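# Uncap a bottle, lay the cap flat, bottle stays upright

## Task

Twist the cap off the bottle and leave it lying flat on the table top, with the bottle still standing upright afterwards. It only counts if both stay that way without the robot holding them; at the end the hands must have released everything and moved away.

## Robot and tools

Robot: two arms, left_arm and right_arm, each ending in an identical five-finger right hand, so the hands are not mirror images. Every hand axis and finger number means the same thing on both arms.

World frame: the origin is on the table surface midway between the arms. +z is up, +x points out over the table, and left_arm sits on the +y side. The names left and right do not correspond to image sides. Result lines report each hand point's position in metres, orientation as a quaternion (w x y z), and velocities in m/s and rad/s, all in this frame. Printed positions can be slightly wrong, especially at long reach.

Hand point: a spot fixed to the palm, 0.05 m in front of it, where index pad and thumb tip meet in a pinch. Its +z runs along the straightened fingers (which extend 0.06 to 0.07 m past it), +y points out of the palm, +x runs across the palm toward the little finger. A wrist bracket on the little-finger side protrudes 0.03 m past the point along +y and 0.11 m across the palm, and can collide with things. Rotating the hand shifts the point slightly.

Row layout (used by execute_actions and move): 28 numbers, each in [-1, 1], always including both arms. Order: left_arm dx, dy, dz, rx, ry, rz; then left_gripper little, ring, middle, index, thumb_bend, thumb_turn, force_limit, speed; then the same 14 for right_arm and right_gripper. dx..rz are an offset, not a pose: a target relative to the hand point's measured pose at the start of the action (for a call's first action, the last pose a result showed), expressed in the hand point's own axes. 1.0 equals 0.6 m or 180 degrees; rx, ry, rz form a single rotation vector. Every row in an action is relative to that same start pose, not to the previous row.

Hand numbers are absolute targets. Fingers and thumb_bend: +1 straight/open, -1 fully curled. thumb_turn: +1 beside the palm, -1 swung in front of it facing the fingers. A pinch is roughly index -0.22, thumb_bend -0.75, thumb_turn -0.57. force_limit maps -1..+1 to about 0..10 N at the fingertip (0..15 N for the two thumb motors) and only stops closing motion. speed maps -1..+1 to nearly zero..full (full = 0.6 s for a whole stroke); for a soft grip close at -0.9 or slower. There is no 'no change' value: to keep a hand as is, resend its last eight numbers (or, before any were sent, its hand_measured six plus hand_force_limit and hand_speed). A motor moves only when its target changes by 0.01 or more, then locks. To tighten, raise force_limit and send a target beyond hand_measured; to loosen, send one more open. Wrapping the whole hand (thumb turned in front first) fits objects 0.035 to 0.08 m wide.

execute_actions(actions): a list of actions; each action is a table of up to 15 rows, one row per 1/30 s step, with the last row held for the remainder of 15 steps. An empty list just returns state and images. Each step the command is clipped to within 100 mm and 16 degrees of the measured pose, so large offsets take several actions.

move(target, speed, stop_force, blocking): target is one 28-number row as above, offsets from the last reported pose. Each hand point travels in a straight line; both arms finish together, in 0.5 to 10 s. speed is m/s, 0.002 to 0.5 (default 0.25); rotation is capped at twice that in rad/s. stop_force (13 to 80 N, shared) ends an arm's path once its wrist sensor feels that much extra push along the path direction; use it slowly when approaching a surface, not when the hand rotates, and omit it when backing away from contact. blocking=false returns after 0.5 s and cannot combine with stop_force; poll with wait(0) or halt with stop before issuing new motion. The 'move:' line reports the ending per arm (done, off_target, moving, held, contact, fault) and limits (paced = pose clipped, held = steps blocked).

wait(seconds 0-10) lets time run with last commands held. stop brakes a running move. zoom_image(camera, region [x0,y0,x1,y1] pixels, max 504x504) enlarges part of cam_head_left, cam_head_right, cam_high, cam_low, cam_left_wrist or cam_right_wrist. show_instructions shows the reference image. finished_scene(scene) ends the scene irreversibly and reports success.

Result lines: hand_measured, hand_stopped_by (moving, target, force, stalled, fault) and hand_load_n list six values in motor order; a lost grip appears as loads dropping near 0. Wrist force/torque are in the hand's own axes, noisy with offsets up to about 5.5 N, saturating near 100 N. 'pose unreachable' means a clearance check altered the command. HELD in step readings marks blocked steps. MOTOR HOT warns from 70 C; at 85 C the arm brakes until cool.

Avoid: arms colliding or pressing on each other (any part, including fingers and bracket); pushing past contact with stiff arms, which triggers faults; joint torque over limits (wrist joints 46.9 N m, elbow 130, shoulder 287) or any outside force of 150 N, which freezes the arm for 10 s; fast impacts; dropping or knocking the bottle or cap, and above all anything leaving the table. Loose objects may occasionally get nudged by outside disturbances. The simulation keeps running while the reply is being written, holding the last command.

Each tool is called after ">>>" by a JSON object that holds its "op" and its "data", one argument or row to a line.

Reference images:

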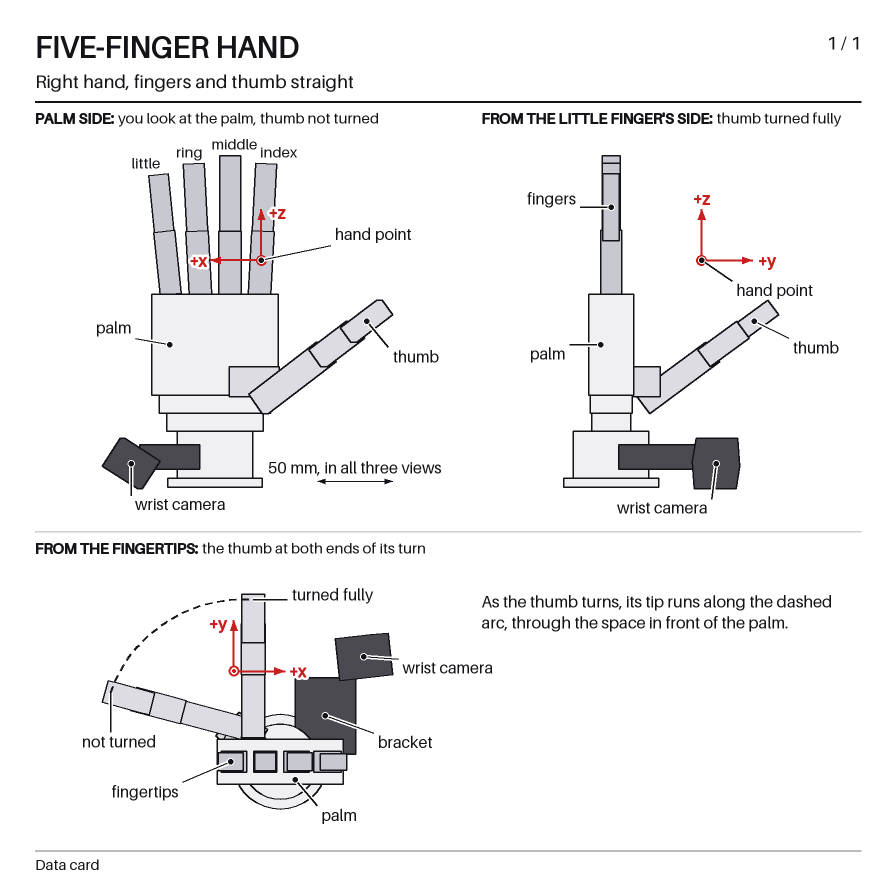

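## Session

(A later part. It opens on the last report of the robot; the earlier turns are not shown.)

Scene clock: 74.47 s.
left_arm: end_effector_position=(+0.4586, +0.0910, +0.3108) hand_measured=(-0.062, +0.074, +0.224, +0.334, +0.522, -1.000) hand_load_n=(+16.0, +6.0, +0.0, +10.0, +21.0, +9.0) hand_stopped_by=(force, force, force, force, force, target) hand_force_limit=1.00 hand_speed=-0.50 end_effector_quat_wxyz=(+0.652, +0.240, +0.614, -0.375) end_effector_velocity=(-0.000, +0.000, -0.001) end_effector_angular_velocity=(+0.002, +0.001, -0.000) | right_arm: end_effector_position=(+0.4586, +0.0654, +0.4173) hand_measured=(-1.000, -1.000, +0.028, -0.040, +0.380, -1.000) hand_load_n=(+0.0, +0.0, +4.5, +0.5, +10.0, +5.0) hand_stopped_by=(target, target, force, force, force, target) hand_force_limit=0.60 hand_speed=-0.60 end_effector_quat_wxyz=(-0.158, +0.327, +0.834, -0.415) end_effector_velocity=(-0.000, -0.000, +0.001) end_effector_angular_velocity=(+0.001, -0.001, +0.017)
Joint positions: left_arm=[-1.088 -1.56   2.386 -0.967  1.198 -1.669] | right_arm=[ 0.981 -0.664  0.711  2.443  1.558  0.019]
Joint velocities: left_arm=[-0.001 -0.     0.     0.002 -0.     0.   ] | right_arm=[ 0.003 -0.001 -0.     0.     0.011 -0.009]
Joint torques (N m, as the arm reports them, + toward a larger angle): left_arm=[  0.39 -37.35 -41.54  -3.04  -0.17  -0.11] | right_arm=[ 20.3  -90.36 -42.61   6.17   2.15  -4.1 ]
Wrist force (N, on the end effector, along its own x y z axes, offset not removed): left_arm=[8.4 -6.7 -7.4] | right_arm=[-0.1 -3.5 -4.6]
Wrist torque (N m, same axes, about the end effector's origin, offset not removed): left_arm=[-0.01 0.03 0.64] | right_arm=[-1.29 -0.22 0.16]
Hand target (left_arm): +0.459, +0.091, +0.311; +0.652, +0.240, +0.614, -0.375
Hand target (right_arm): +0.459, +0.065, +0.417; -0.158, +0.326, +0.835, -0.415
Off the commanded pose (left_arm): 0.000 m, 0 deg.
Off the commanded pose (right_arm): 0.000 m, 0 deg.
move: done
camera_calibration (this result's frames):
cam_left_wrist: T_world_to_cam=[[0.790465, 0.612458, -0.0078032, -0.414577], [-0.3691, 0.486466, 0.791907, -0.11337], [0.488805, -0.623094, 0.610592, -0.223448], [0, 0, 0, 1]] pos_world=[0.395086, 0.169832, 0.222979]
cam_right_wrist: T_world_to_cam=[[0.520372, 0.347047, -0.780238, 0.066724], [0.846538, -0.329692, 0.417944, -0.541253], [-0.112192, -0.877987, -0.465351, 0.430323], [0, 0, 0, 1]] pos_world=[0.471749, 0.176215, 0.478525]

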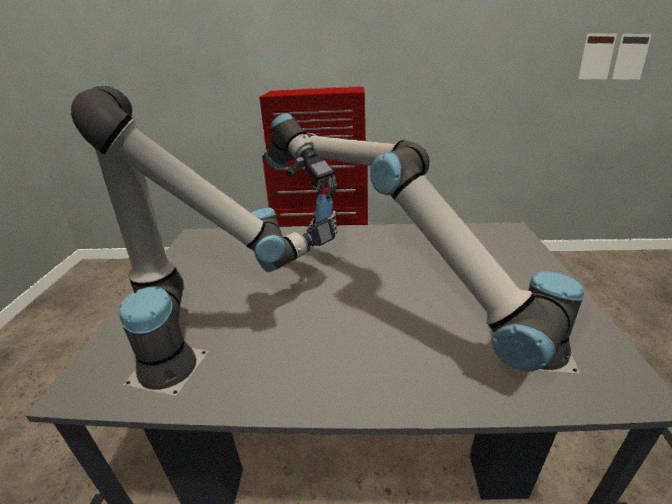

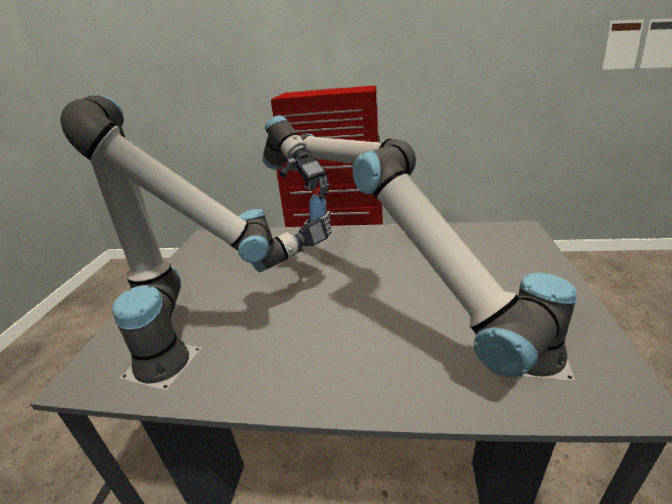

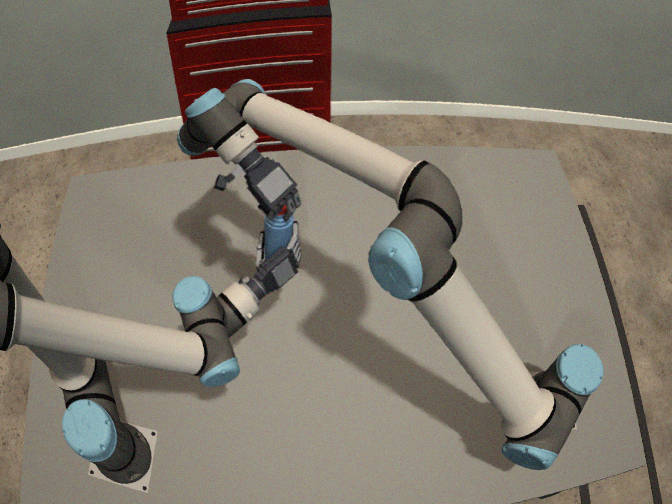

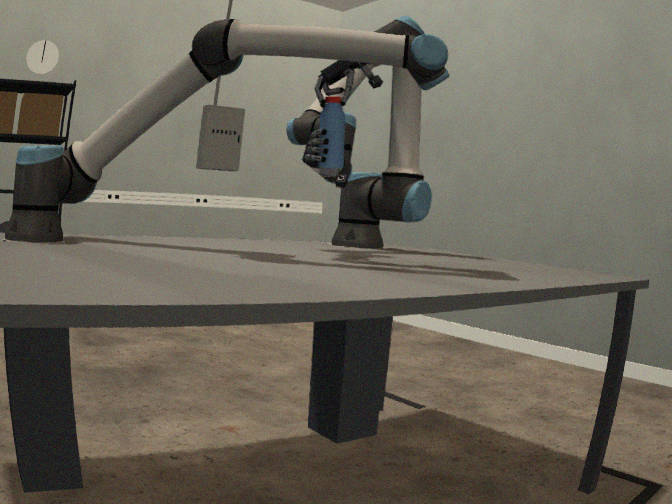

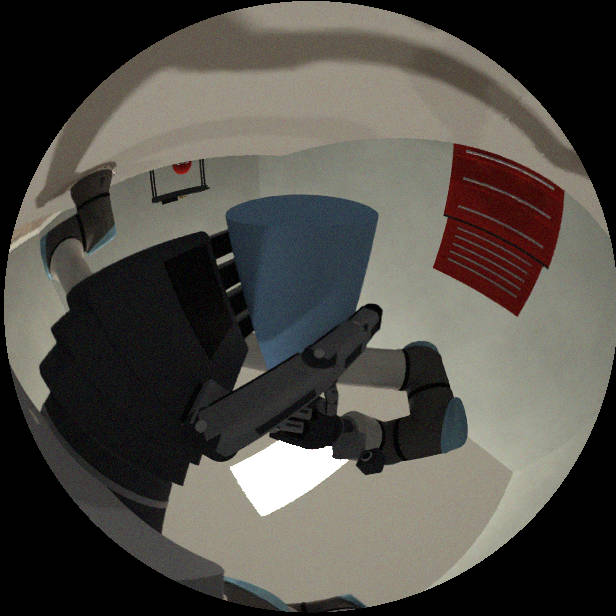

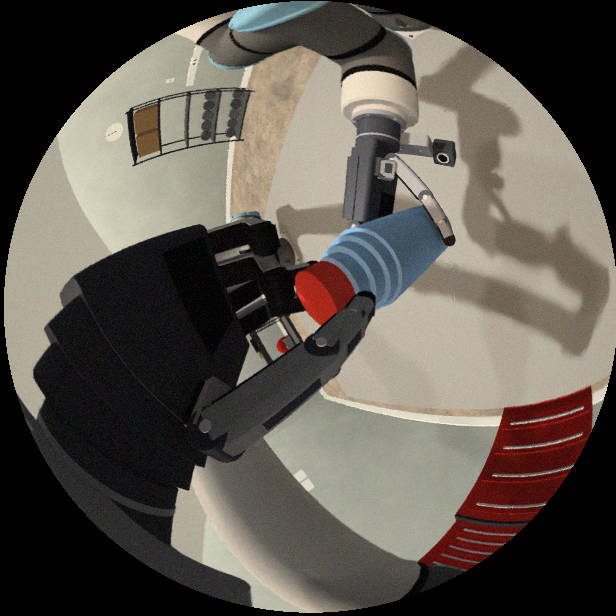

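>>> {"op": "move", "data": {
  "target": [0,0,0,0,0,0,-0.97,-1,-0.97,-0.97,-0.97,-1,1,-0.5,0,0,0,0,0,0,-1,-1,0.6,0.6,1,-1,0.6,0.3]
}}

>>> {"op": "move", "data": {
  "target": [0,0,0,0,0,0,-0.97,-1,-0.97,-0.97,-0.97,-1,1,-0.5,0.037,0.011,-0.020,0,0.6,0.45,-1,-1,0.6,0.6,1,-1,0.6,0.3],
  "speed": 0.4
}}

>>> {"op": "move", "data": {
  "target": [0,0,0,0,0,0,-0.97,-1,-0.97,-0.97,-0.97,-1,1,-0.5,0,0,0,0,0,0,-1,-1,-1,-1,-1,-1,0.6,-0.6]
}}

>>> {"op": "move", "data": {
  "target": [0,0,0,0,0,0,-0.97,-1,-0.97,-0.97,-0.97,-1,1,-0.5,-0.010,0.008,-0.013,0,-0.2,-0.15,-1,-1,-1,-1,-1,-1,0.6,-0.6],
  "speed": 0.25
}}

>>> {"op": "move", "data": {
  "target": [0,0,0,0,0,0,-0.97,-1,-0.97,-0.97,-0.97,-1,1,-0.5,-0.010,0.008,-0.013,0,-0.2,-0.15,-1,-1,-1,-1,-1,-1,0.6,-0.6],
  "speed": 0.25
}}

>>> {"op": "move", "data": {
  "target": [0,0,0,0,0,0,-0.97,-1,-0.97,-0.97,-0.97,-1,1,-0.5,-0.010,0.008,-0.013,0,-0.2,-0.15,-1,-1,-1,-1,-1,-1,0.6,-0.6],
  "speed": 0.25
}}

>>> {"op": "zoom_image", "data": {
  "camera": "cam_low",
  "region": [260,40,420,190]
}}

Scene clock: 75.80 s.
left_arm: end_effector_position=(+0.4586, +0.0910, +0.3108) hand_measured=(-0.062, +0.074, +0.224, +0.334, +0.522, -1.000) hand_load_n=(+15.0, +4.5, +0.0, +9.0, +22.0, +9.5) hand_stopped_by=(force, force, force, force, force, target) hand_force_limit=1.00 hand_speed=-0.50 end_effector_quat_wxyz=(+0.652, +0.240, +0.614, -0.375) end_effector_velocity=(-0.000, -0.000, -0.000) end_effector_angular_velocity=(+0.000, +0.000, -0.001) | right_arm: end_effector_position=(+0.4586, +0.0654, +0.4173) hand_measured=(-1.000, -1.000, +0.600, +0.600, +1.000, -1.000) hand_load_n=(+0.0, +0.0, +0.0, +0.0, +0.0, +0.0) hand_stopped_by=(target, target, target, target, target, target) hand_force_limit=0.60 hand_speed=0.30 end_effector_quat_wxyz=(-0.158, +0.327, +0.834, -0.415) end_effector_velocity=(+0.000, +0.000, +0.000) end_effector_angular_velocity=(+0.002, -0.002, -0.001)
Joint positions: left_arm=[-1.088 -1.56   2.386 -0.967  1.198 -1.669] | right_arm=[ 0.981 -0.664  0.711  2.443  1.558  0.019]
Joint velocities: left_arm=[-0. -0.  0.  0.  0. -0.] | right_arm=[-0.    -0.    -0.001 -0.002 -0.     0.   ]
Joint torques (N m, as the arm reports them, + toward a larger angle): left_arm=[  0.83 -33.03 -36.12  -2.05  -0.11   0.13] | right_arm=[ -16.23 -101.15  -38.49    0.77   -3.59    3.68]
Wrist force (N, on the end effector, along its own x y z axes, offset not removed): left_arm=[-0.2 1.9 -3.5] | right_arm=[3.3 1.7 -0.9]
Wrist torque (N m, same axes, about the end effector's origin, offset not removed): left_arm=[0.26 0.23 0.01] | right_arm=[0.41 -0.48 0.15]
Hand target (left_arm): +0.459, +0.091, +0.311; +0.652, +0.240, +0.614, -0.375
Hand target (right_arm): +0.459, +0.065, +0.417; -0.158, +0.327, +0.834, -0.415
Off the commanded pose (left_arm): 0.000 m, 0 deg.
Off the commanded pose (right_arm): 0.000 m, 0 deg.
move: done
camera_calibration (this result's frames):
cam_left_wrist: T_world_to_cam=[[0.790465, 0.612457, -0.00780872, -0.41457], [-0.369103, 0.486478, 0.791898, -0.113371], [0.488802, -0.623085, 0.610604, -0.223471], [0, 0, 0, 1]] pos_world=[0.395091, 0.169818, 0.222993]
cam_right_wrist: T_world_to_cam=[[0.520289, 0.347092, -0.780273, 0.0667938], [0.846606, -0.329528, 0.417935, -0.541237], [-0.11206, -0.878031, -0.4653, 0.430245], [0, 0, 0, 1]] pos_world=[0.471675, 0.176232, 0.478512]

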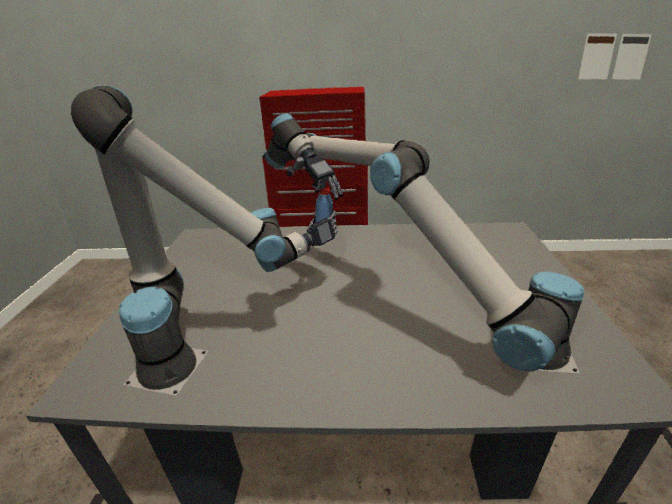

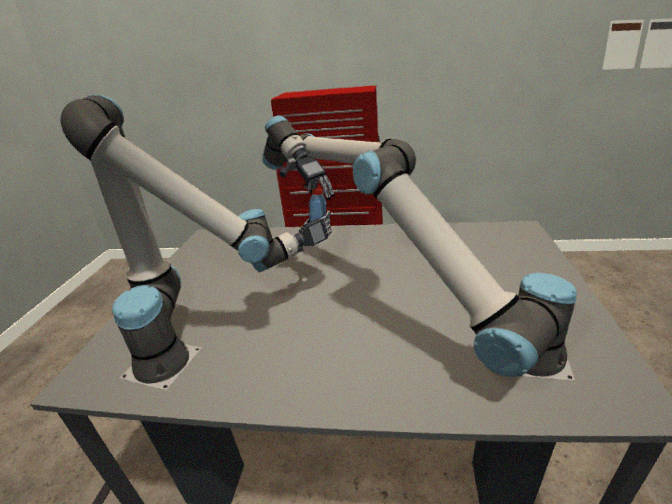

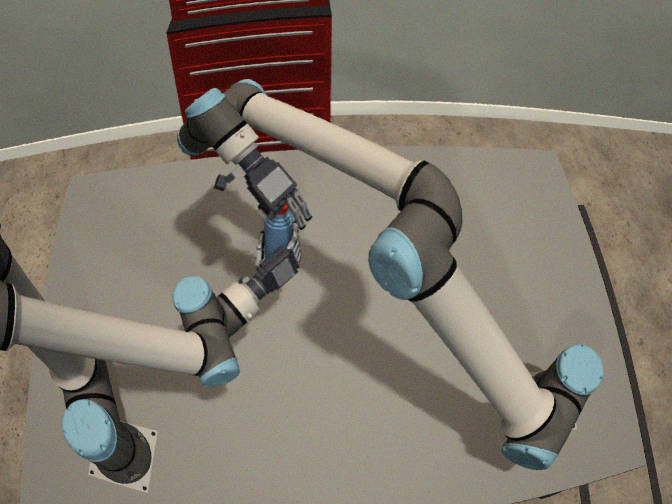

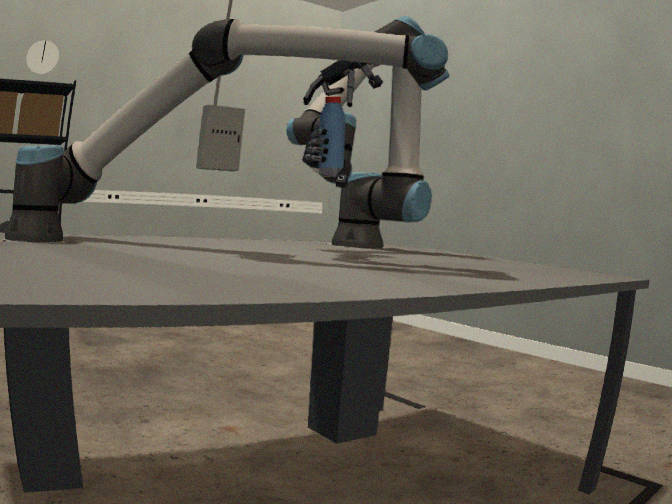

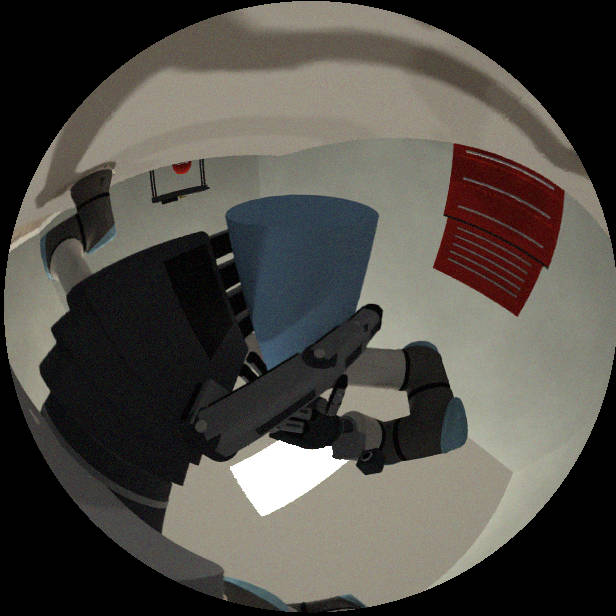

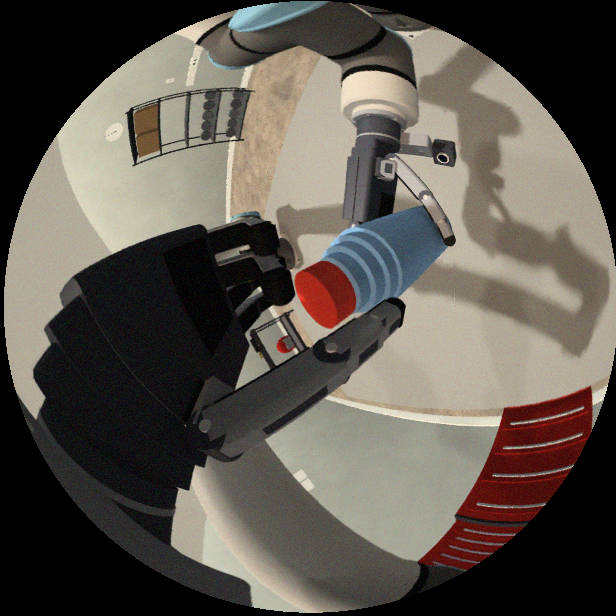

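Scene clock: 79.50 s.
left_arm: end_effector_position=(+0.4586, +0.0910, +0.3108) hand_measured=(-0.062, +0.074, +0.224, +0.334, +0.522, -1.000) hand_load_n=(+15.0, +4.5, +0.0, +9.0, +22.0, +9.5) hand_stopped_by=(force, force, force, force, force, target) hand_force_limit=1.00 hand_speed=-0.50 end_effector_quat_wxyz=(+0.652, +0.240, +0.614, -0.375) end_effector_velocity=(-0.000, -0.001, -0.000) end_effector_angular_velocity=(+0.000, +0.000, -0.001) | right_arm: end_effector_position=(+0.4514, +0.0905, +0.4193) hand_measured=(-1.000, -1.000, +0.600, +0.600, +1.000, -1.000) hand_load_n=(+0.0, +0.0, +0.0, +0.0, +0.0, +0.0) hand_stopped_by=(target, target, target, target, target, target) hand_force_limit=0.60 hand_speed=0.30 end_effector_quat_wxyz=(-0.447, +0.894, +0.022, -0.006) end_effector_velocity=(+0.000, +0.000, +0.001) end_effector_angular_velocity=(+0.002, -0.005, -0.014)
Joint positions: left_arm=[-1.088 -1.56   2.386 -0.967  1.198 -1.669] | right_arm=[ 0.767 -1.211  1.307  0.831  0.848  2.408]
Joint velocities: left_arm=[-0.001  0.001 -0.    -0.    -0.    -0.   ] | right_arm=[ 0.002 -0.007  0.005 -0.014  0.011  0.016]
Joint torques (N m, as the arm reports them, + toward a larger angle): left_arm=[  0.14 -32.12 -36.51  -2.47  -0.26  -0.26] | right_arm=[ 20.49 -79.67 -28.34  -1.21   2.08   3.48]
Wrist force (N, on the end effector, along its own x y z axes, offset not removed): left_arm=[1.7 0.1 -3.3] | right_arm=[1.6 -2.8 1.6]
Wrist torque (N m, same axes, about the end effector's origin, offset not removed): left_arm=[-0.04 -0.10 0.07] | right_arm=[-0.79 -0.16 0.10]
Hand target (left_arm): +0.459, +0.091, +0.311; +0.652, +0.240, +0.614, -0.375
Hand target (right_arm): +0.451, +0.090, +0.419; -0.448, +0.894, +0.021, -0.005
Off the commanded pose (left_arm): 0.000 m, 0 deg.
Off the commanded pose (right_arm): 0.000 m, 0 deg.
move: done
camera_calibration (this result's frames):
cam_left_wrist: T_world_to_cam=[[0.790465, 0.612457, -0.00780872, -0.41457], [-0.369103, 0.486478, 0.791898, -0.113371], [0.488802, -0.623085, 0.610604, -0.223471], [0, 0, 0, 1]] pos_world=[0.395091, 0.169818, 0.222993]
cam_right_wrist: T_world_to_cam=[[-0.108442, -0.606501, -0.787653, 0.436515], [-0.837604, -0.370987, 0.400983, 0.243365], [-0.535406, 0.703225, -0.467777, 0.501446], [0, 0, 0, 1]] pos_world=[0.519657, 0.00240304, 0.480802]

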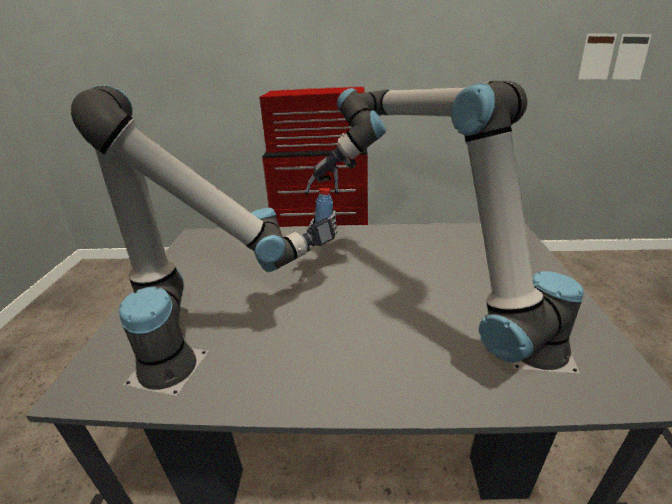

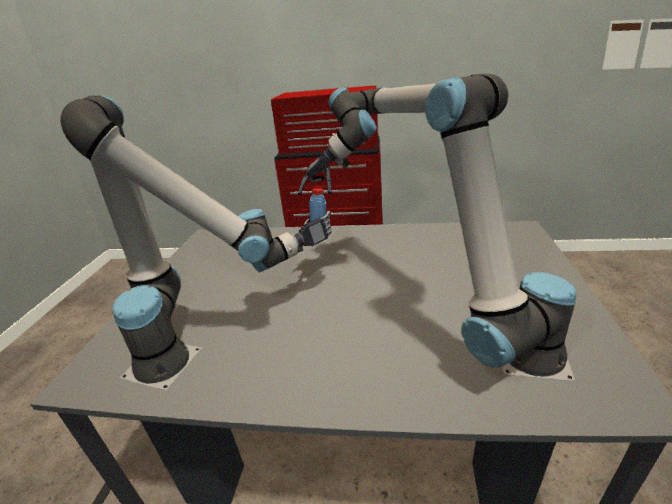

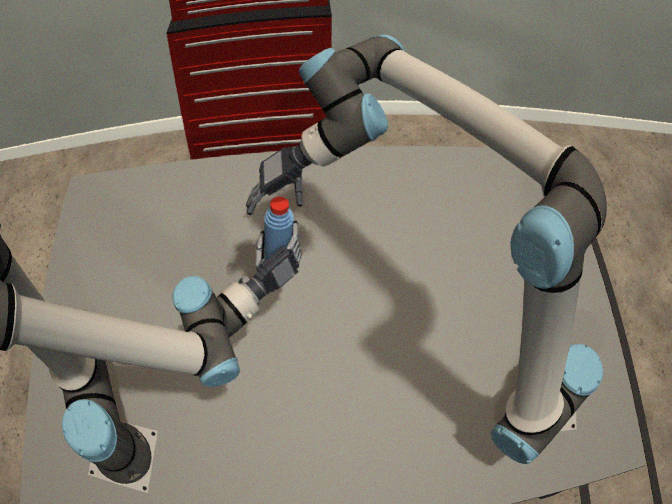

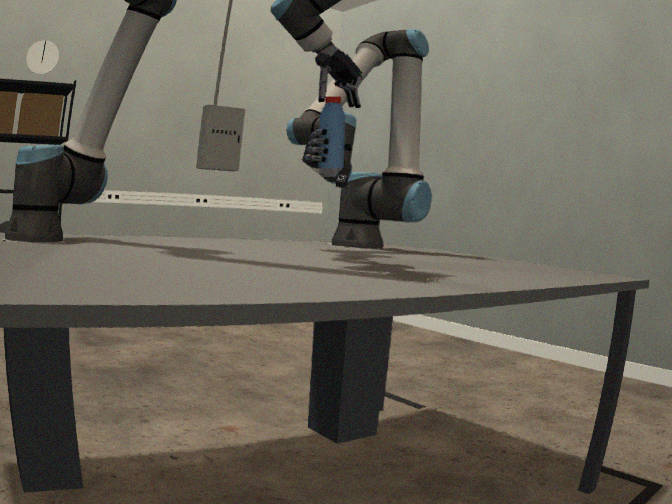

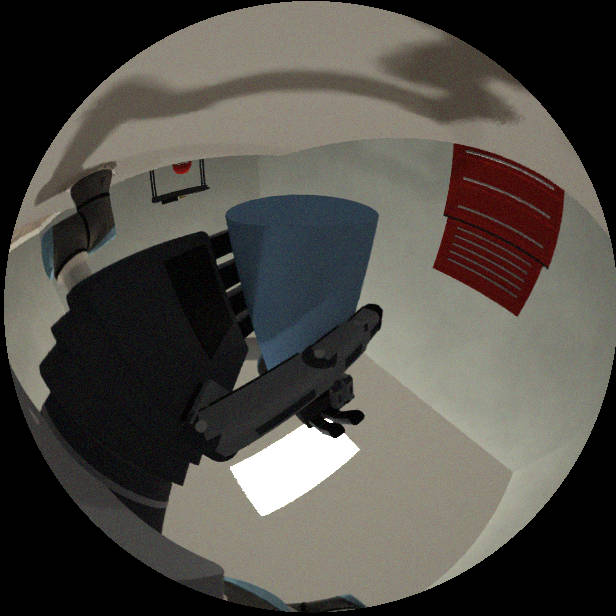

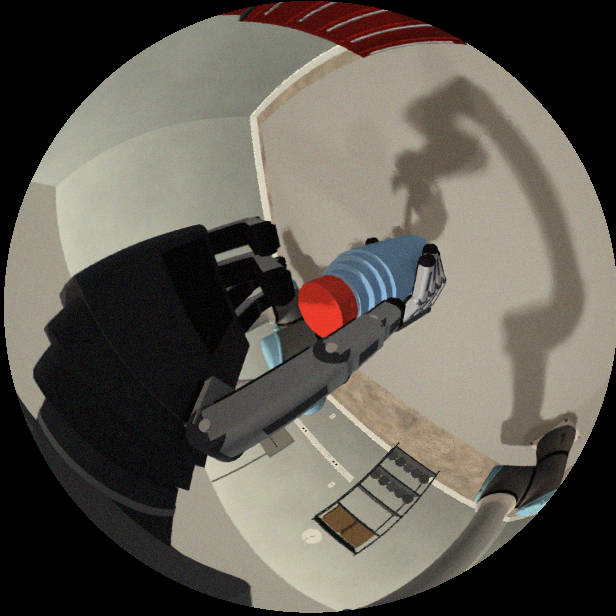

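Scene clock: 81.37 s.
left_arm: end_effector_position=(+0.4586, +0.0910, +0.3109) hand_measured=(-0.062, +0.074, +0.224, +0.336, +0.522, -0.998) hand_load_n=(+11.0, +4.5, +0.0, +15.5, +19.5, +17.0) hand_stopped_by=(force, force, force, force, force, target) hand_force_limit=1.00 hand_speed=-0.50 end_effector_quat_wxyz=(+0.652, +0.240, +0.614, -0.375) end_effector_velocity=(-0.000, +0.000, -0.000) end_effector_angular_velocity=(+0.001, +0.000, -0.000) | right_arm: end_effector_position=(+0.4514, +0.0905, +0.4193) hand_measured=(-1.000, -1.000, -0.060, -0.016, +0.364, -1.000) hand_load_n=(+0.0, +0.0, +12.5, +9.5, +12.0, +0.0) hand_stopped_by=(target, target, force, force, force, target) hand_force_limit=0.60 hand_speed=-0.60 end_effector_quat_wxyz=(-0.448, +0.894, +0.022, -0.006) end_effector_velocity=(+0.000, +0.001, +0.000) end_effector_angular_velocity=(-0.000, +0.000, +0.000)
Joint positions: left_arm=[-1.088 -1.56   2.386 -0.967  1.198 -1.669] | right_arm=[ 0.767 -1.211  1.307  0.831  0.848  2.408]
Joint velocities: left_arm=[-0.    -0.001  0.     0.001  0.     0.   ] | right_arm=[ 0.     0.001 -0.002  0.001 -0.    -0.   ]
Joint torques (N m, as the arm reports them, + toward a larger angle): left_arm=[  0.4  -31.92 -28.34  -2.34  -4.73  -0.22] | right_arm=[-19.83 -64.55 -39.13   5.69   0.59  -3.76]
Wrist force (N, on the end effector, along its own x y z axes, offset not removed): left_arm=[-0.8 -8.8 3.3] | right_arm=[0.0 -1.5 5.8]
Wrist torque (N m, same axes, about the end effector's origin, offset not removed): left_arm=[0.44 1.04 0.72] | right_arm=[1.24 0.57 -0.21]
Hand target (left_arm): +0.459, +0.091, +0.311; +0.652, +0.240, +0.614, -0.375
Hand target (right_arm): +0.451, +0.090, +0.419; -0.447, +0.894, +0.022, -0.006
Off the commanded pose (left_arm): 0.000 m, 0 deg.
Off the commanded pose (right_arm): 0.000 m, 0 deg.
move: done
camera_calibration (this result's frames):
cam_left_wrist: T_world_to_cam=[[0.790501, 0.612411, -0.00781265, -0.41456], [-0.369089, 0.486523, 0.791877, -0.113381], [0.488755, -0.623096, 0.610631, -0.223485], [0, 0, 0, 1]] pos_world=[0.395092, 0.169791, 0.223012]
cam_right_wrist: T_world_to_cam=[[-0.108411, -0.606446, -0.7877, 0.436555], [-0.837588, -0.371057, 0.400952, 0.243379], [-0.535437, 0.703236, -0.467725, 0.501438], [0, 0, 0, 1]] pos_world=[0.519667, 0.00242499, 0.480826]

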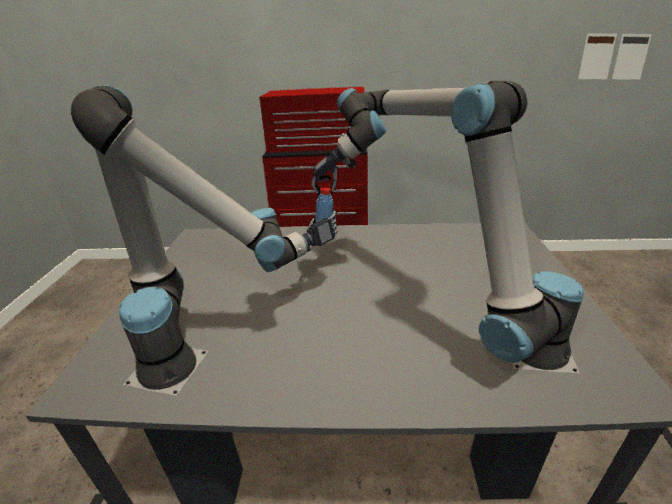

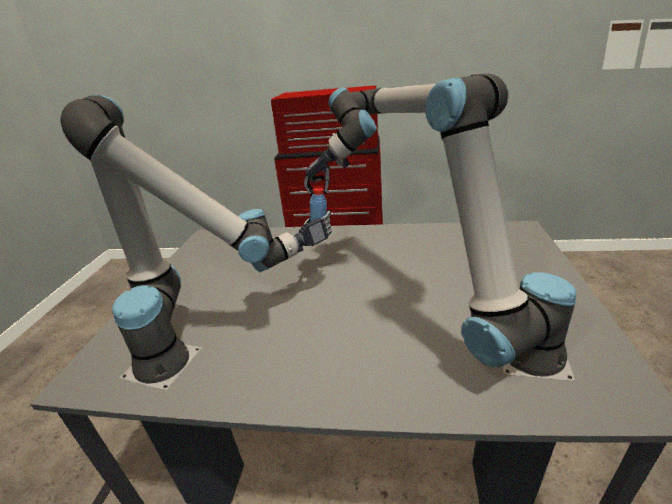

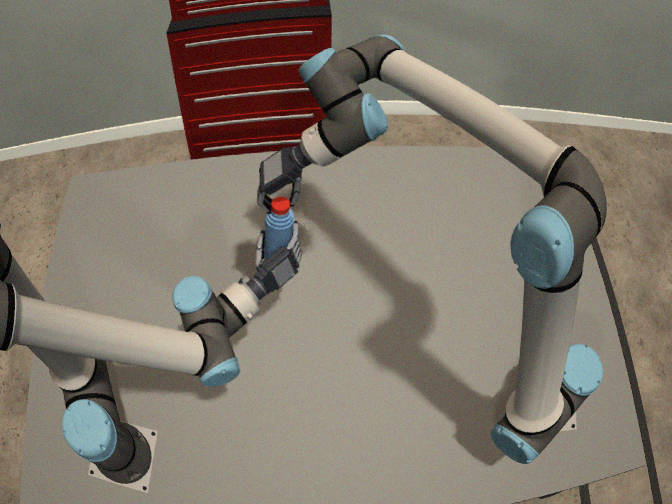

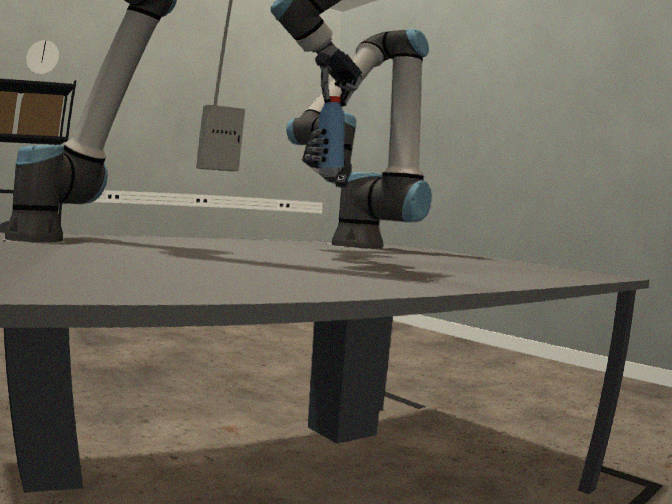

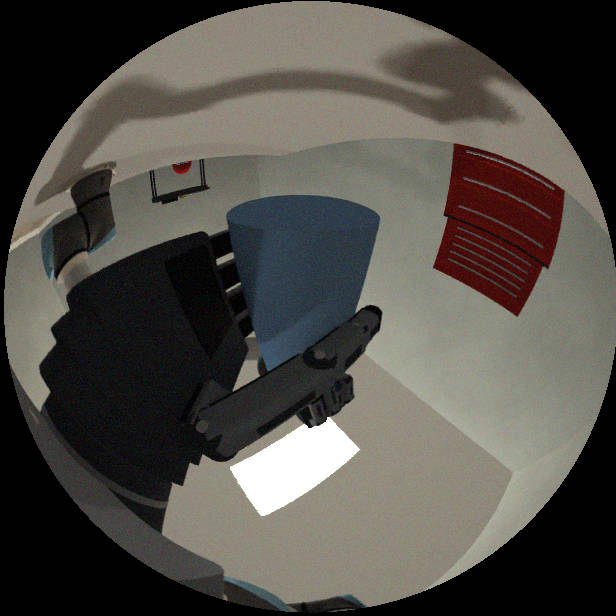

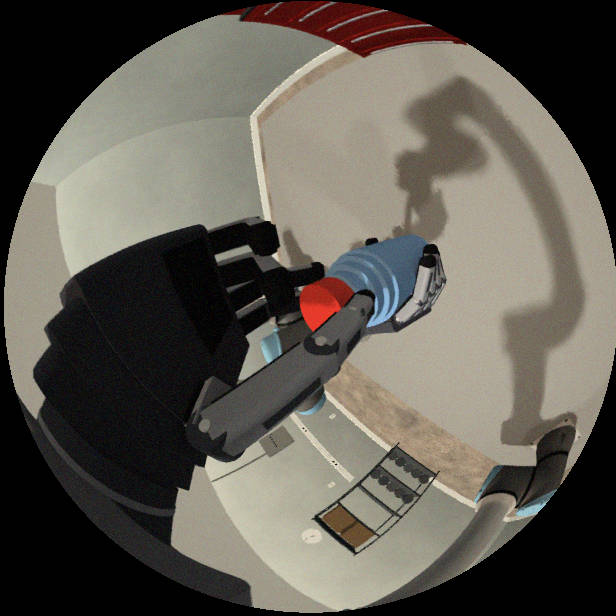

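Scene clock: 83.57 s.
left_arm: end_effector_position=(+0.4586, +0.0909, +0.3108) hand_measured=(-0.064, +0.074, +0.224, +0.362, +0.522, -0.998) hand_load_n=(+3.5, +2.5, +4.5, +22.0, +18.0, +25.5) hand_stopped_by=(force, force, force, force, force, target) hand_force_limit=1.00 hand_speed=-0.50 end_effector_quat_wxyz=(+0.652, +0.240, +0.614, -0.375) end_effector_velocity=(-0.000, -0.000, +0.001) end_effector_angular_velocity=(-0.001, -0.000, -0.001) | right_arm: end_effector_position=(+0.4459, +0.0811, +0.4202) hand_measured=(-1.000, -1.000, -0.062, -0.016, +0.360, -1.000) hand_load_n=(+0.0, +0.0, +6.5, +15.0, +4.5, +0.0) hand_stopped_by=(target, target, force, force, force, target) hand_force_limit=0.60 hand_speed=-0.60 end_effector_quat_wxyz=(-0.408, +0.820, +0.362, -0.176) end_effector_velocity=(-0.001, -0.000, -0.001) end_effector_angular_velocity=(-0.002, +0.003, +0.014)
Joint positions: left_arm=[-1.088 -1.56   2.386 -0.967  1.198 -1.669] | right_arm=[ 0.757 -0.935  1.064  1.694  0.675  1.243]
Joint velocities: left_arm=[-0.    -0.001 -0.     0.     0.    -0.   ] | right_arm=[ 0.001  0.005 -0.002  0.017  0.003 -0.02 ]
Joint torques (N m, as the arm reports them, + toward a larger angle): left_arm=[ 11.25 -39.74 -28.03  -6.47  -4.73  -0.17] | right_arm=[  5.44 -67.43 -45.38   9.27   9.88  -3.31]
Wrist force (N, on the end effector, along its own x y z axes, offset not removed): left_arm=[14.7 -17.6 18.7] | right_arm=[19.7 -17.3 7.8]
Wrist torque (N m, same axes, about the end effector's origin, offset not removed): left_arm=[-0.70 2.24 1.86] | right_arm=[0.71 1.04 -0.35]
Hand target (left_arm): +0.459, +0.091, +0.311; +0.652, +0.240, +0.614, -0.375
Hand target (right_arm): +0.446, +0.081, +0.420; -0.408, +0.819, +0.362, -0.176
Off the commanded pose (left_arm): 0.000 m, 0 deg.
Off the commanded pose (right_arm): 0.000 m, 0 deg.
move: done
camera_calibration (this result's frames):
cam_left_wrist: T_world_to_cam=[[0.790511, 0.612399, -0.00778853, -0.41456], [-0.369065, 0.486477, 0.791916, -0.113384], [0.488758, -0.623144, 0.61058, -0.223453], [0, 0, 0, 1]] pos_world=[0.395082, 0.169791, 0.222998]
cam_right_wrist: T_world_to_cam=[[0.354192, -0.511118, -0.783139, 0.215039], [-0.333059, -0.851461, 0.405076, 0.0472383], [-0.873854, 0.117357, -0.471813, 0.705562], [0, 0, 0, 1]] pos_world=[0.556126, 0.0673295, 0.482163]

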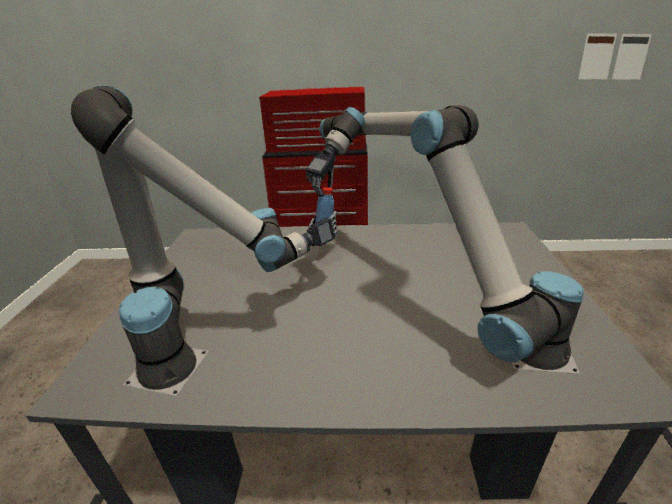

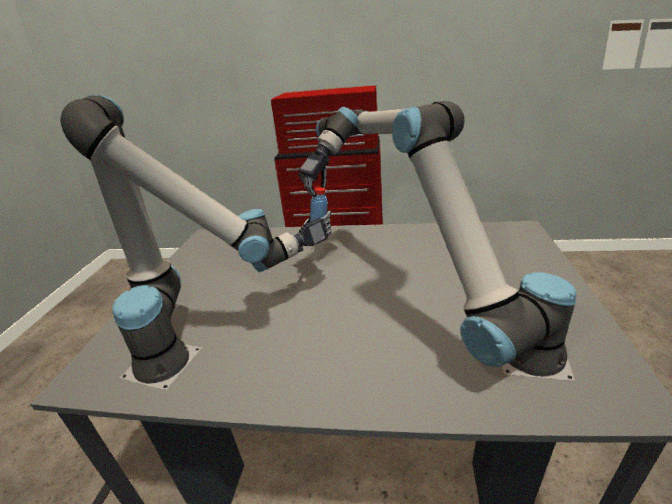

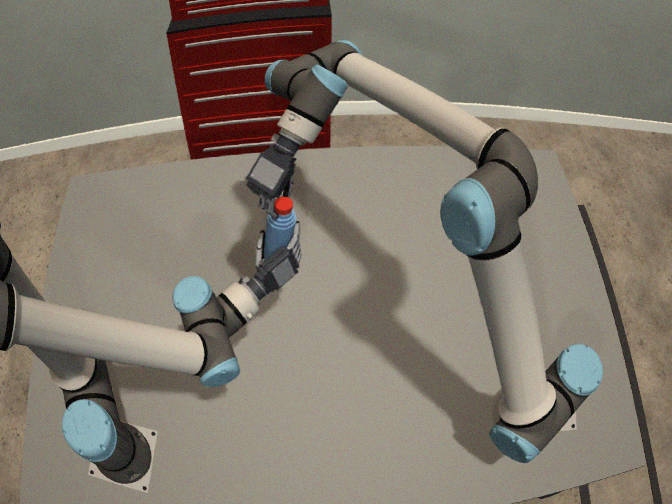

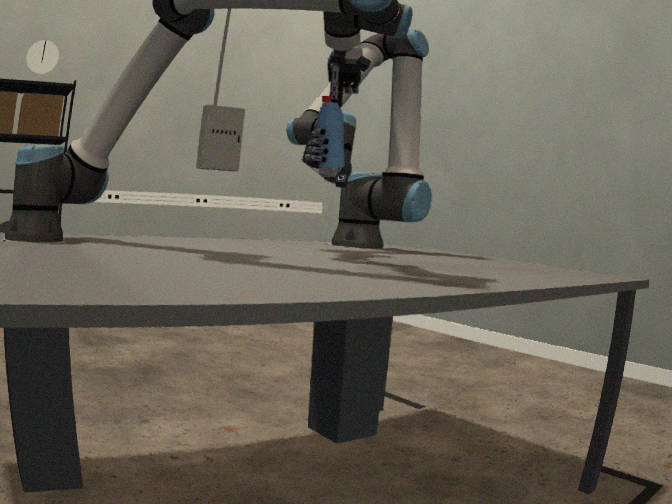

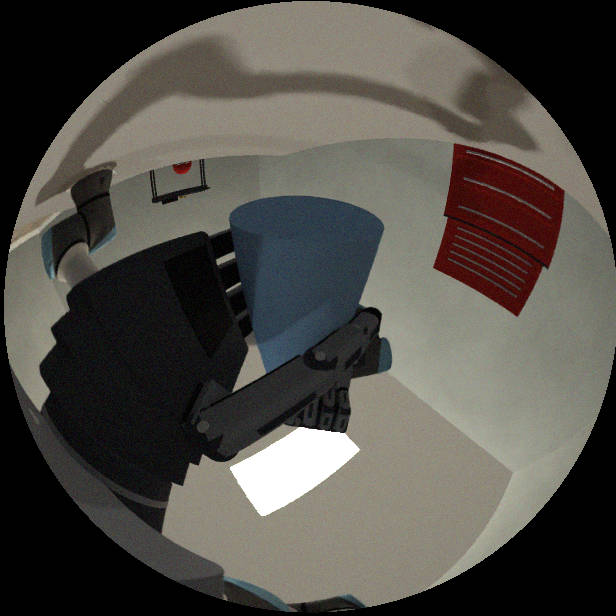

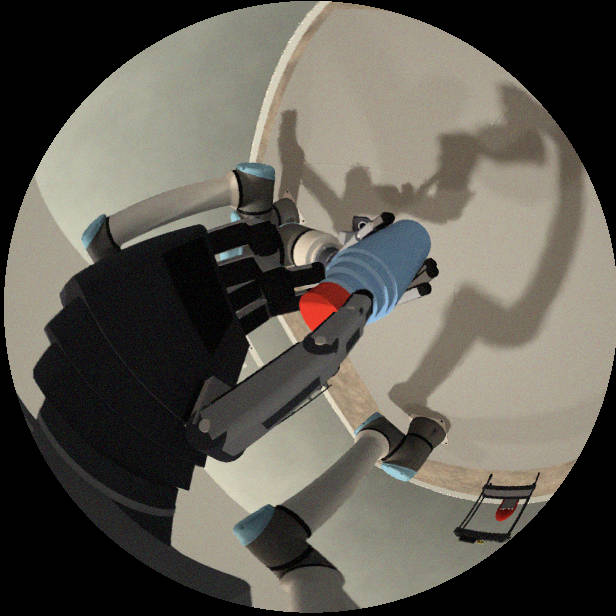

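Scene clock: 85.70 s.
left_arm: end_effector_position=(+0.4586, +0.0909, +0.3108) hand_measured=(-0.064, +0.074, +0.224, +0.374, +0.522, -0.998) hand_load_n=(+0.0, +2.0, +6.5, +19.5, +18.0, +18.0) hand_stopped_by=(force, force, force, force, force, target) hand_force_limit=1.00 hand_speed=-0.50 end_effector_quat_wxyz=(+0.652, +0.240, +0.614, -0.375) end_effector_velocity=(+0.000, -0.000, +0.000) end_effector_angular_velocity=(-0.001, -0.000, +0.000) | right_arm: end_effector_position=(+0.4485, +0.0706, +0.4210) hand_measured=(-1.000, -1.000, -0.060, -0.018, +0.366, -1.000) hand_load_n=(+0.0, +0.0, +17.0, +0.0, +16.5, +2.0) hand_stopped_by=(target, target, force, force, force, target) hand_force_limit=0.60 hand_speed=-0.60 end_effector_quat_wxyz=(-0.307, +0.621, +0.647, -0.319) end_effector_velocity=(+0.000, -0.000, -0.001) end_effector_angular_velocity=(-0.001, +0.001, +0.016)
Joint positions: left_arm=[-1.088 -1.56   2.386 -0.967  1.198 -1.669] | right_arm=[ 0.85  -0.758  0.856  2.266  1.05   0.455]
Joint velocities: left_arm=[ 0.     0.    -0.    -0.001 -0.    -0.   ] | right_arm=[ 0.002  0.004 -0.004  0.007  0.01  -0.01 ]
Joint torques (N m, as the arm reports them, + toward a larger angle): left_arm=[  9.47 -38.8  -28.43  -3.92  -4.75  -0.35] | right_arm=[  5.1  -80.7  -48.04   7.97   9.7   -2.55]
Wrist force (N, on the end effector, along its own x y z axes, offset not removed): left_arm=[12.7 -9.5 15.6] | right_arm=[25.0 -6.7 -3.4]
Wrist torque (N m, same axes, about the end effector's origin, offset not removed): left_arm=[-0.40 1.48 1.40] | right_arm=[-0.08 -0.07 0.01]
Hand target (left_arm): +0.459, +0.091, +0.311; +0.652, +0.240, +0.614, -0.375
Hand target (right_arm): +0.448, +0.071, +0.421; -0.307, +0.621, +0.647, -0.319
Off the commanded pose (left_arm): 0.000 m, 0 deg.
Off the commanded pose (right_arm): 0.000 m, 0 deg.
move: done
camera_calibration (this result's frames):
cam_left_wrist: T_world_to_cam=[[0.790511, 0.612398, -0.00779739, -0.414556], [-0.369071, 0.486496, 0.791902, -0.113382], [0.488753, -0.623129, 0.610599, -0.223463], [0, 0, 0, 1]] pos_world=[0.395083, 0.169788, 0.223002]
cam_right_wrist: T_world_to_cam=[[0.614737, -0.117404, -0.779945, 0.0633784], [0.363246, -0.835606, 0.412085, -0.277589], [-0.700108, -0.536636, -0.471032, 0.6774], [0, 0, 0, 1]] pos_world=[0.536125, 0.139003, 0.482899]

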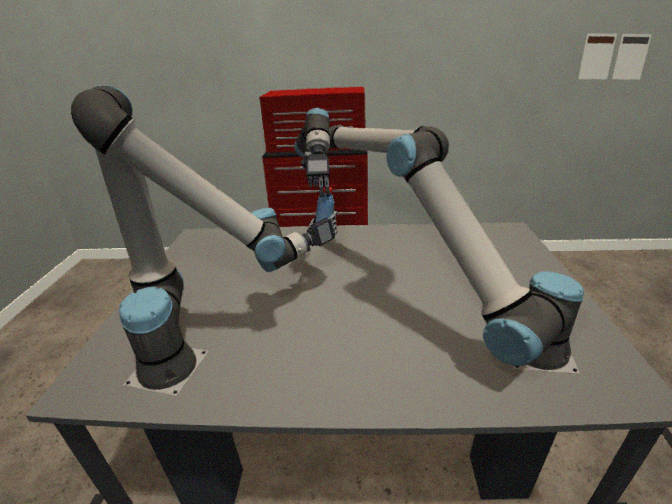

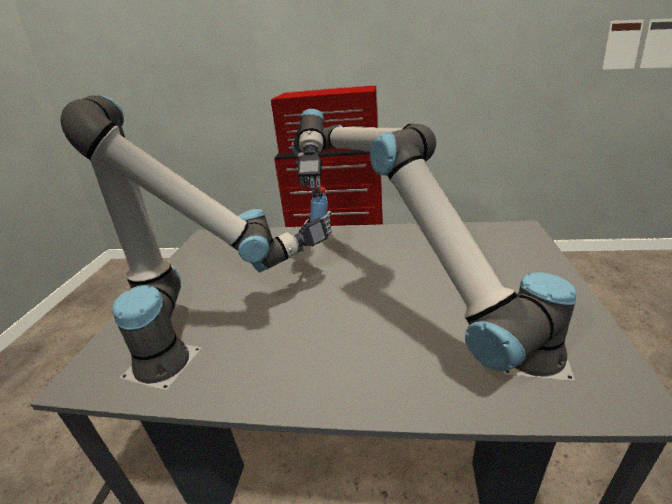

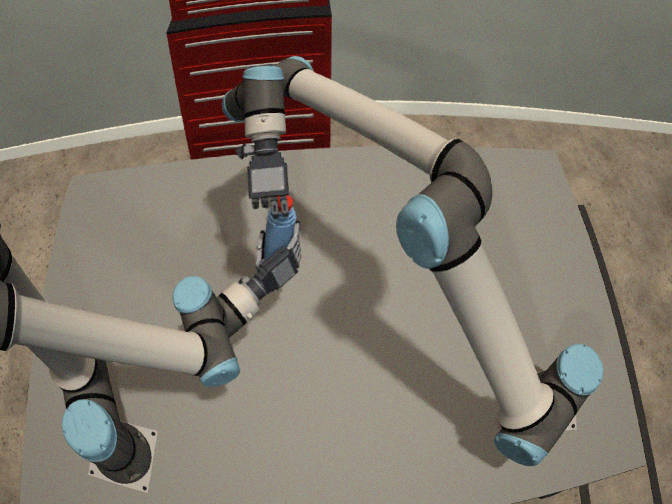

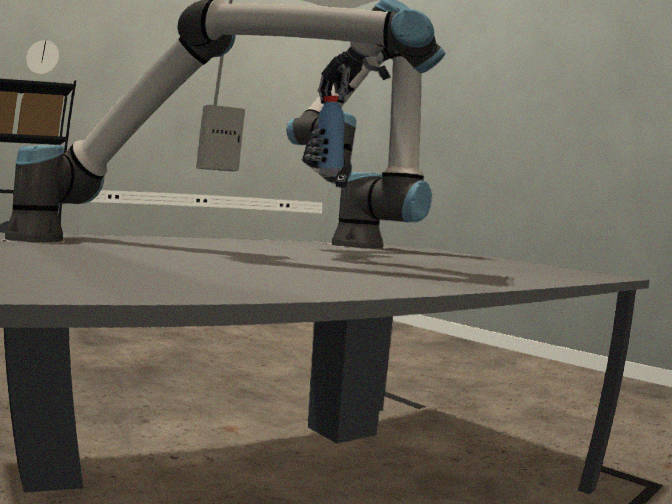

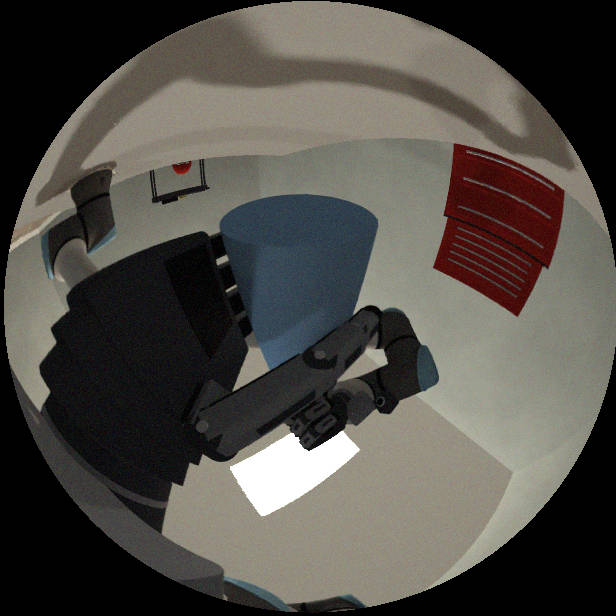

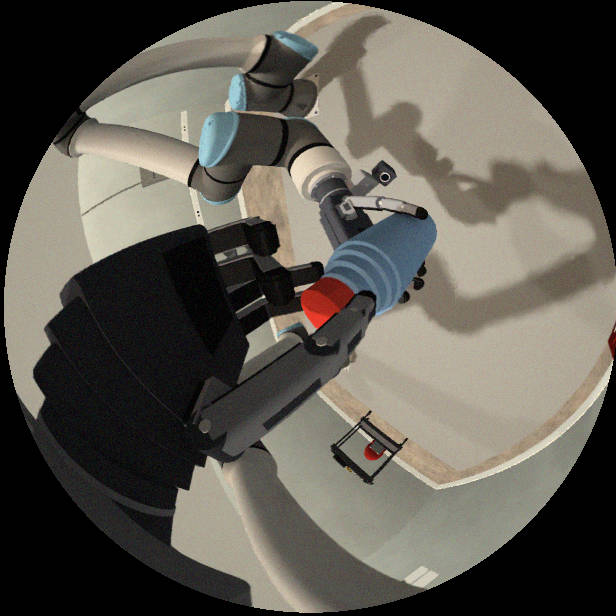

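Scene clock: 87.83 s.
left_arm: end_effector_position=(+0.4586, +0.0910, +0.3108) hand_measured=(-0.064, +0.074, +0.224, +0.374, +0.522, -1.000) hand_load_n=(+1.0, +3.5, +5.5, +14.0, +18.5, +6.5) hand_stopped_by=(force, force, force, force, force, target) hand_force_limit=1.00 hand_speed=-0.50 end_effector_quat_wxyz=(+0.652, +0.240, +0.614, -0.375) end_effector_velocity=(-0.000, +0.000, -0.001) end_effector_angular_velocity=(+0.003, +0.001, +0.000) | right_arm: end_effector_position=(+0.4578, +0.0650, +0.4220) hand_measured=(-1.000, -1.000, -0.060, -0.018, +0.368, -1.000) hand_load_n=(+0.0, +0.0, +11.0, +0.0, +20.0, +5.0) hand_stopped_by=(target, target, force, force, force, target) hand_force_limit=0.60 hand_speed=-0.60 end_effector_quat_wxyz=(-0.159, +0.329, +0.834, -0.414) end_effector_velocity=(-0.000, -0.000, +0.001) end_effector_angular_velocity=(+0.002, -0.002, +0.014)
Joint positions: left_arm=[-1.088 -1.56   2.386 -0.967  1.198 -1.669] | right_arm=[ 0.981 -0.667  0.708  2.449  1.555  0.021]
Joint velocities: left_arm=[-0.     0.001  0.     0.001 -0.    -0.   ] | right_arm=[ 0.002 -0.002  0.002 -0.002  0.009 -0.007]
Joint torques (N m, as the arm reports them, + toward a larger angle): left_arm=[  9.04 -41.2  -30.04  -4.76  -3.76  -0.37] | right_arm=[  13.42 -102.16  -19.22   -2.97    5.48   -3.16]
Wrist force (N, on the end effector, along its own x y z axes, offset not removed): left_arm=[20.0 -4.5 2.7] | right_arm=[7.8 -11.5 -10.7]
Wrist torque (N m, same axes, about the end effector's origin, offset not removed): left_arm=[-0.27 0.95 0.90] | right_arm=[-1.26 0.38 -0.27]
Hand target (left_arm): +0.459, +0.091, +0.311; +0.652, +0.240, +0.614, -0.375
Hand target (right_arm): +0.458, +0.065, +0.422; -0.159, +0.328, +0.834, -0.414
Off the commanded pose (left_arm): 0.000 m, 0 deg.
Off the commanded pose (right_arm): 0.000 m, 0 deg.
move: done
camera_calibration (this result's frames):
cam_left_wrist: T_world_to_cam=[[0.790501, 0.612411, -0.00778488, -0.414564], [-0.369067, 0.486459, 0.791926, -0.113382], [0.488771, -0.623145, 0.610567, -0.223445], [0, 0, 0, 1]] pos_world=[0.395081, 0.169801, 0.222991]
cam_right_wrist: T_world_to_cam=[[0.521408, 0.345323, -0.780311, 0.07057], [0.845468, -0.332737, 0.417695, -0.541869], [-0.115398, -0.877518, -0.465452, 0.433504], [0, 0, 0, 1]] pos_world=[0.471363, 0.175738, 0.483178]

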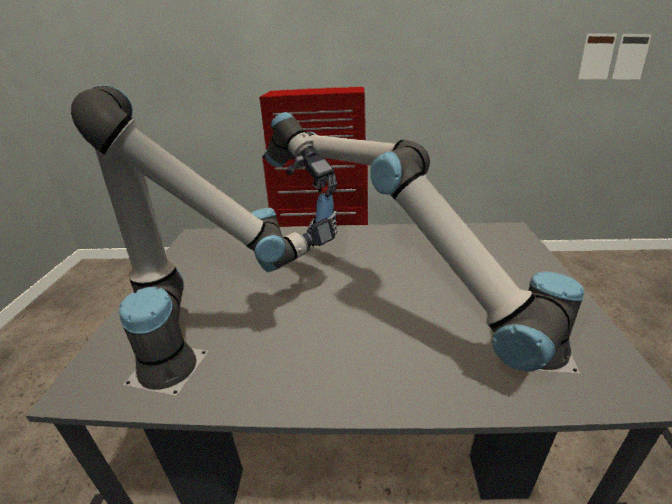

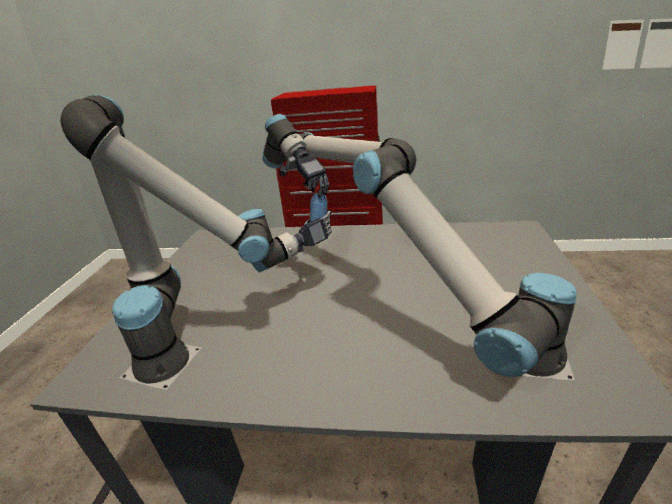

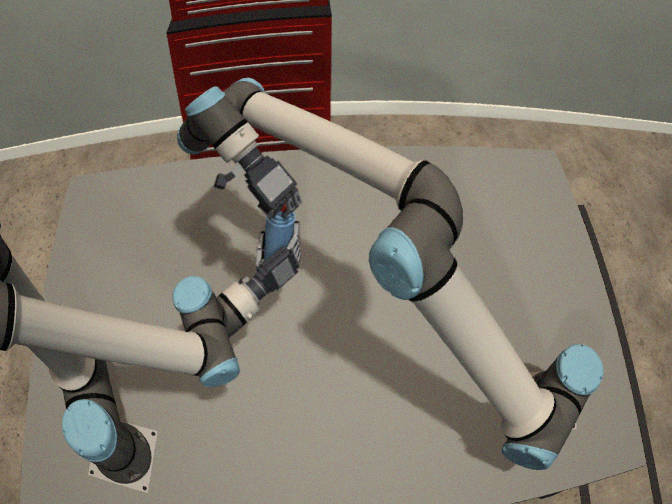

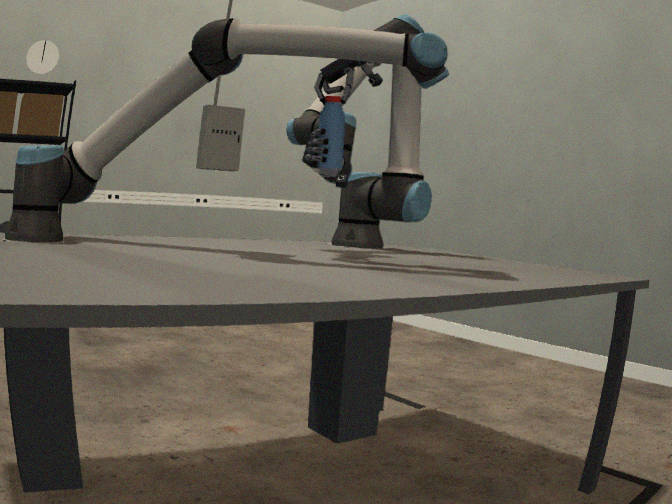

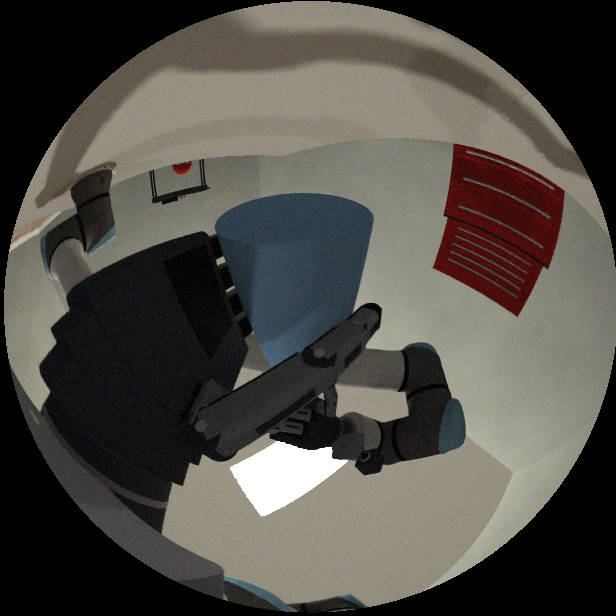

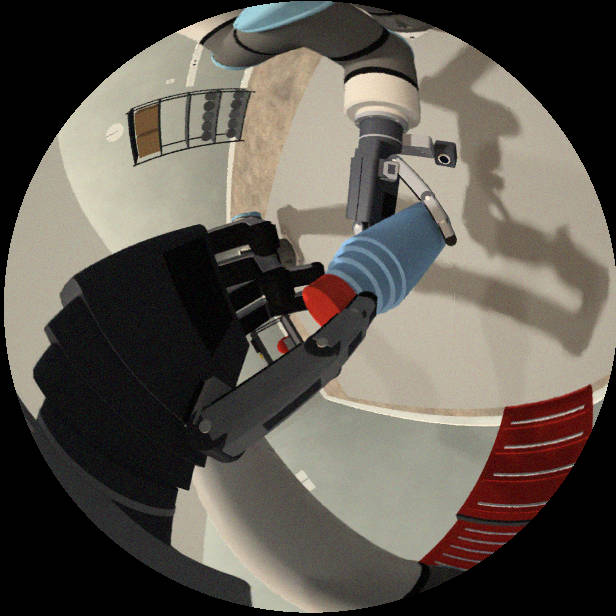

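Region (260, 40, 420, 190) of cam_low's 672x504 image, scaled by 3.150, with more detail than that image has; it fills the top 472 rows of this view, and the rest is white.

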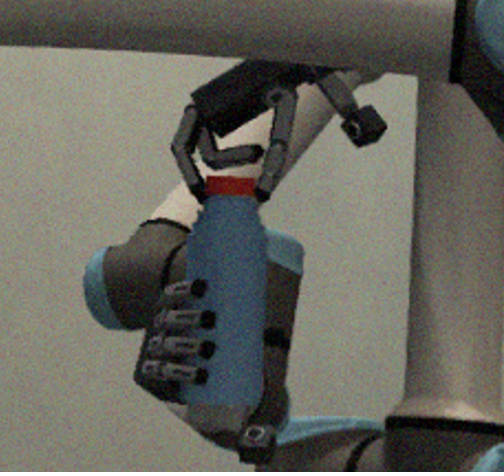

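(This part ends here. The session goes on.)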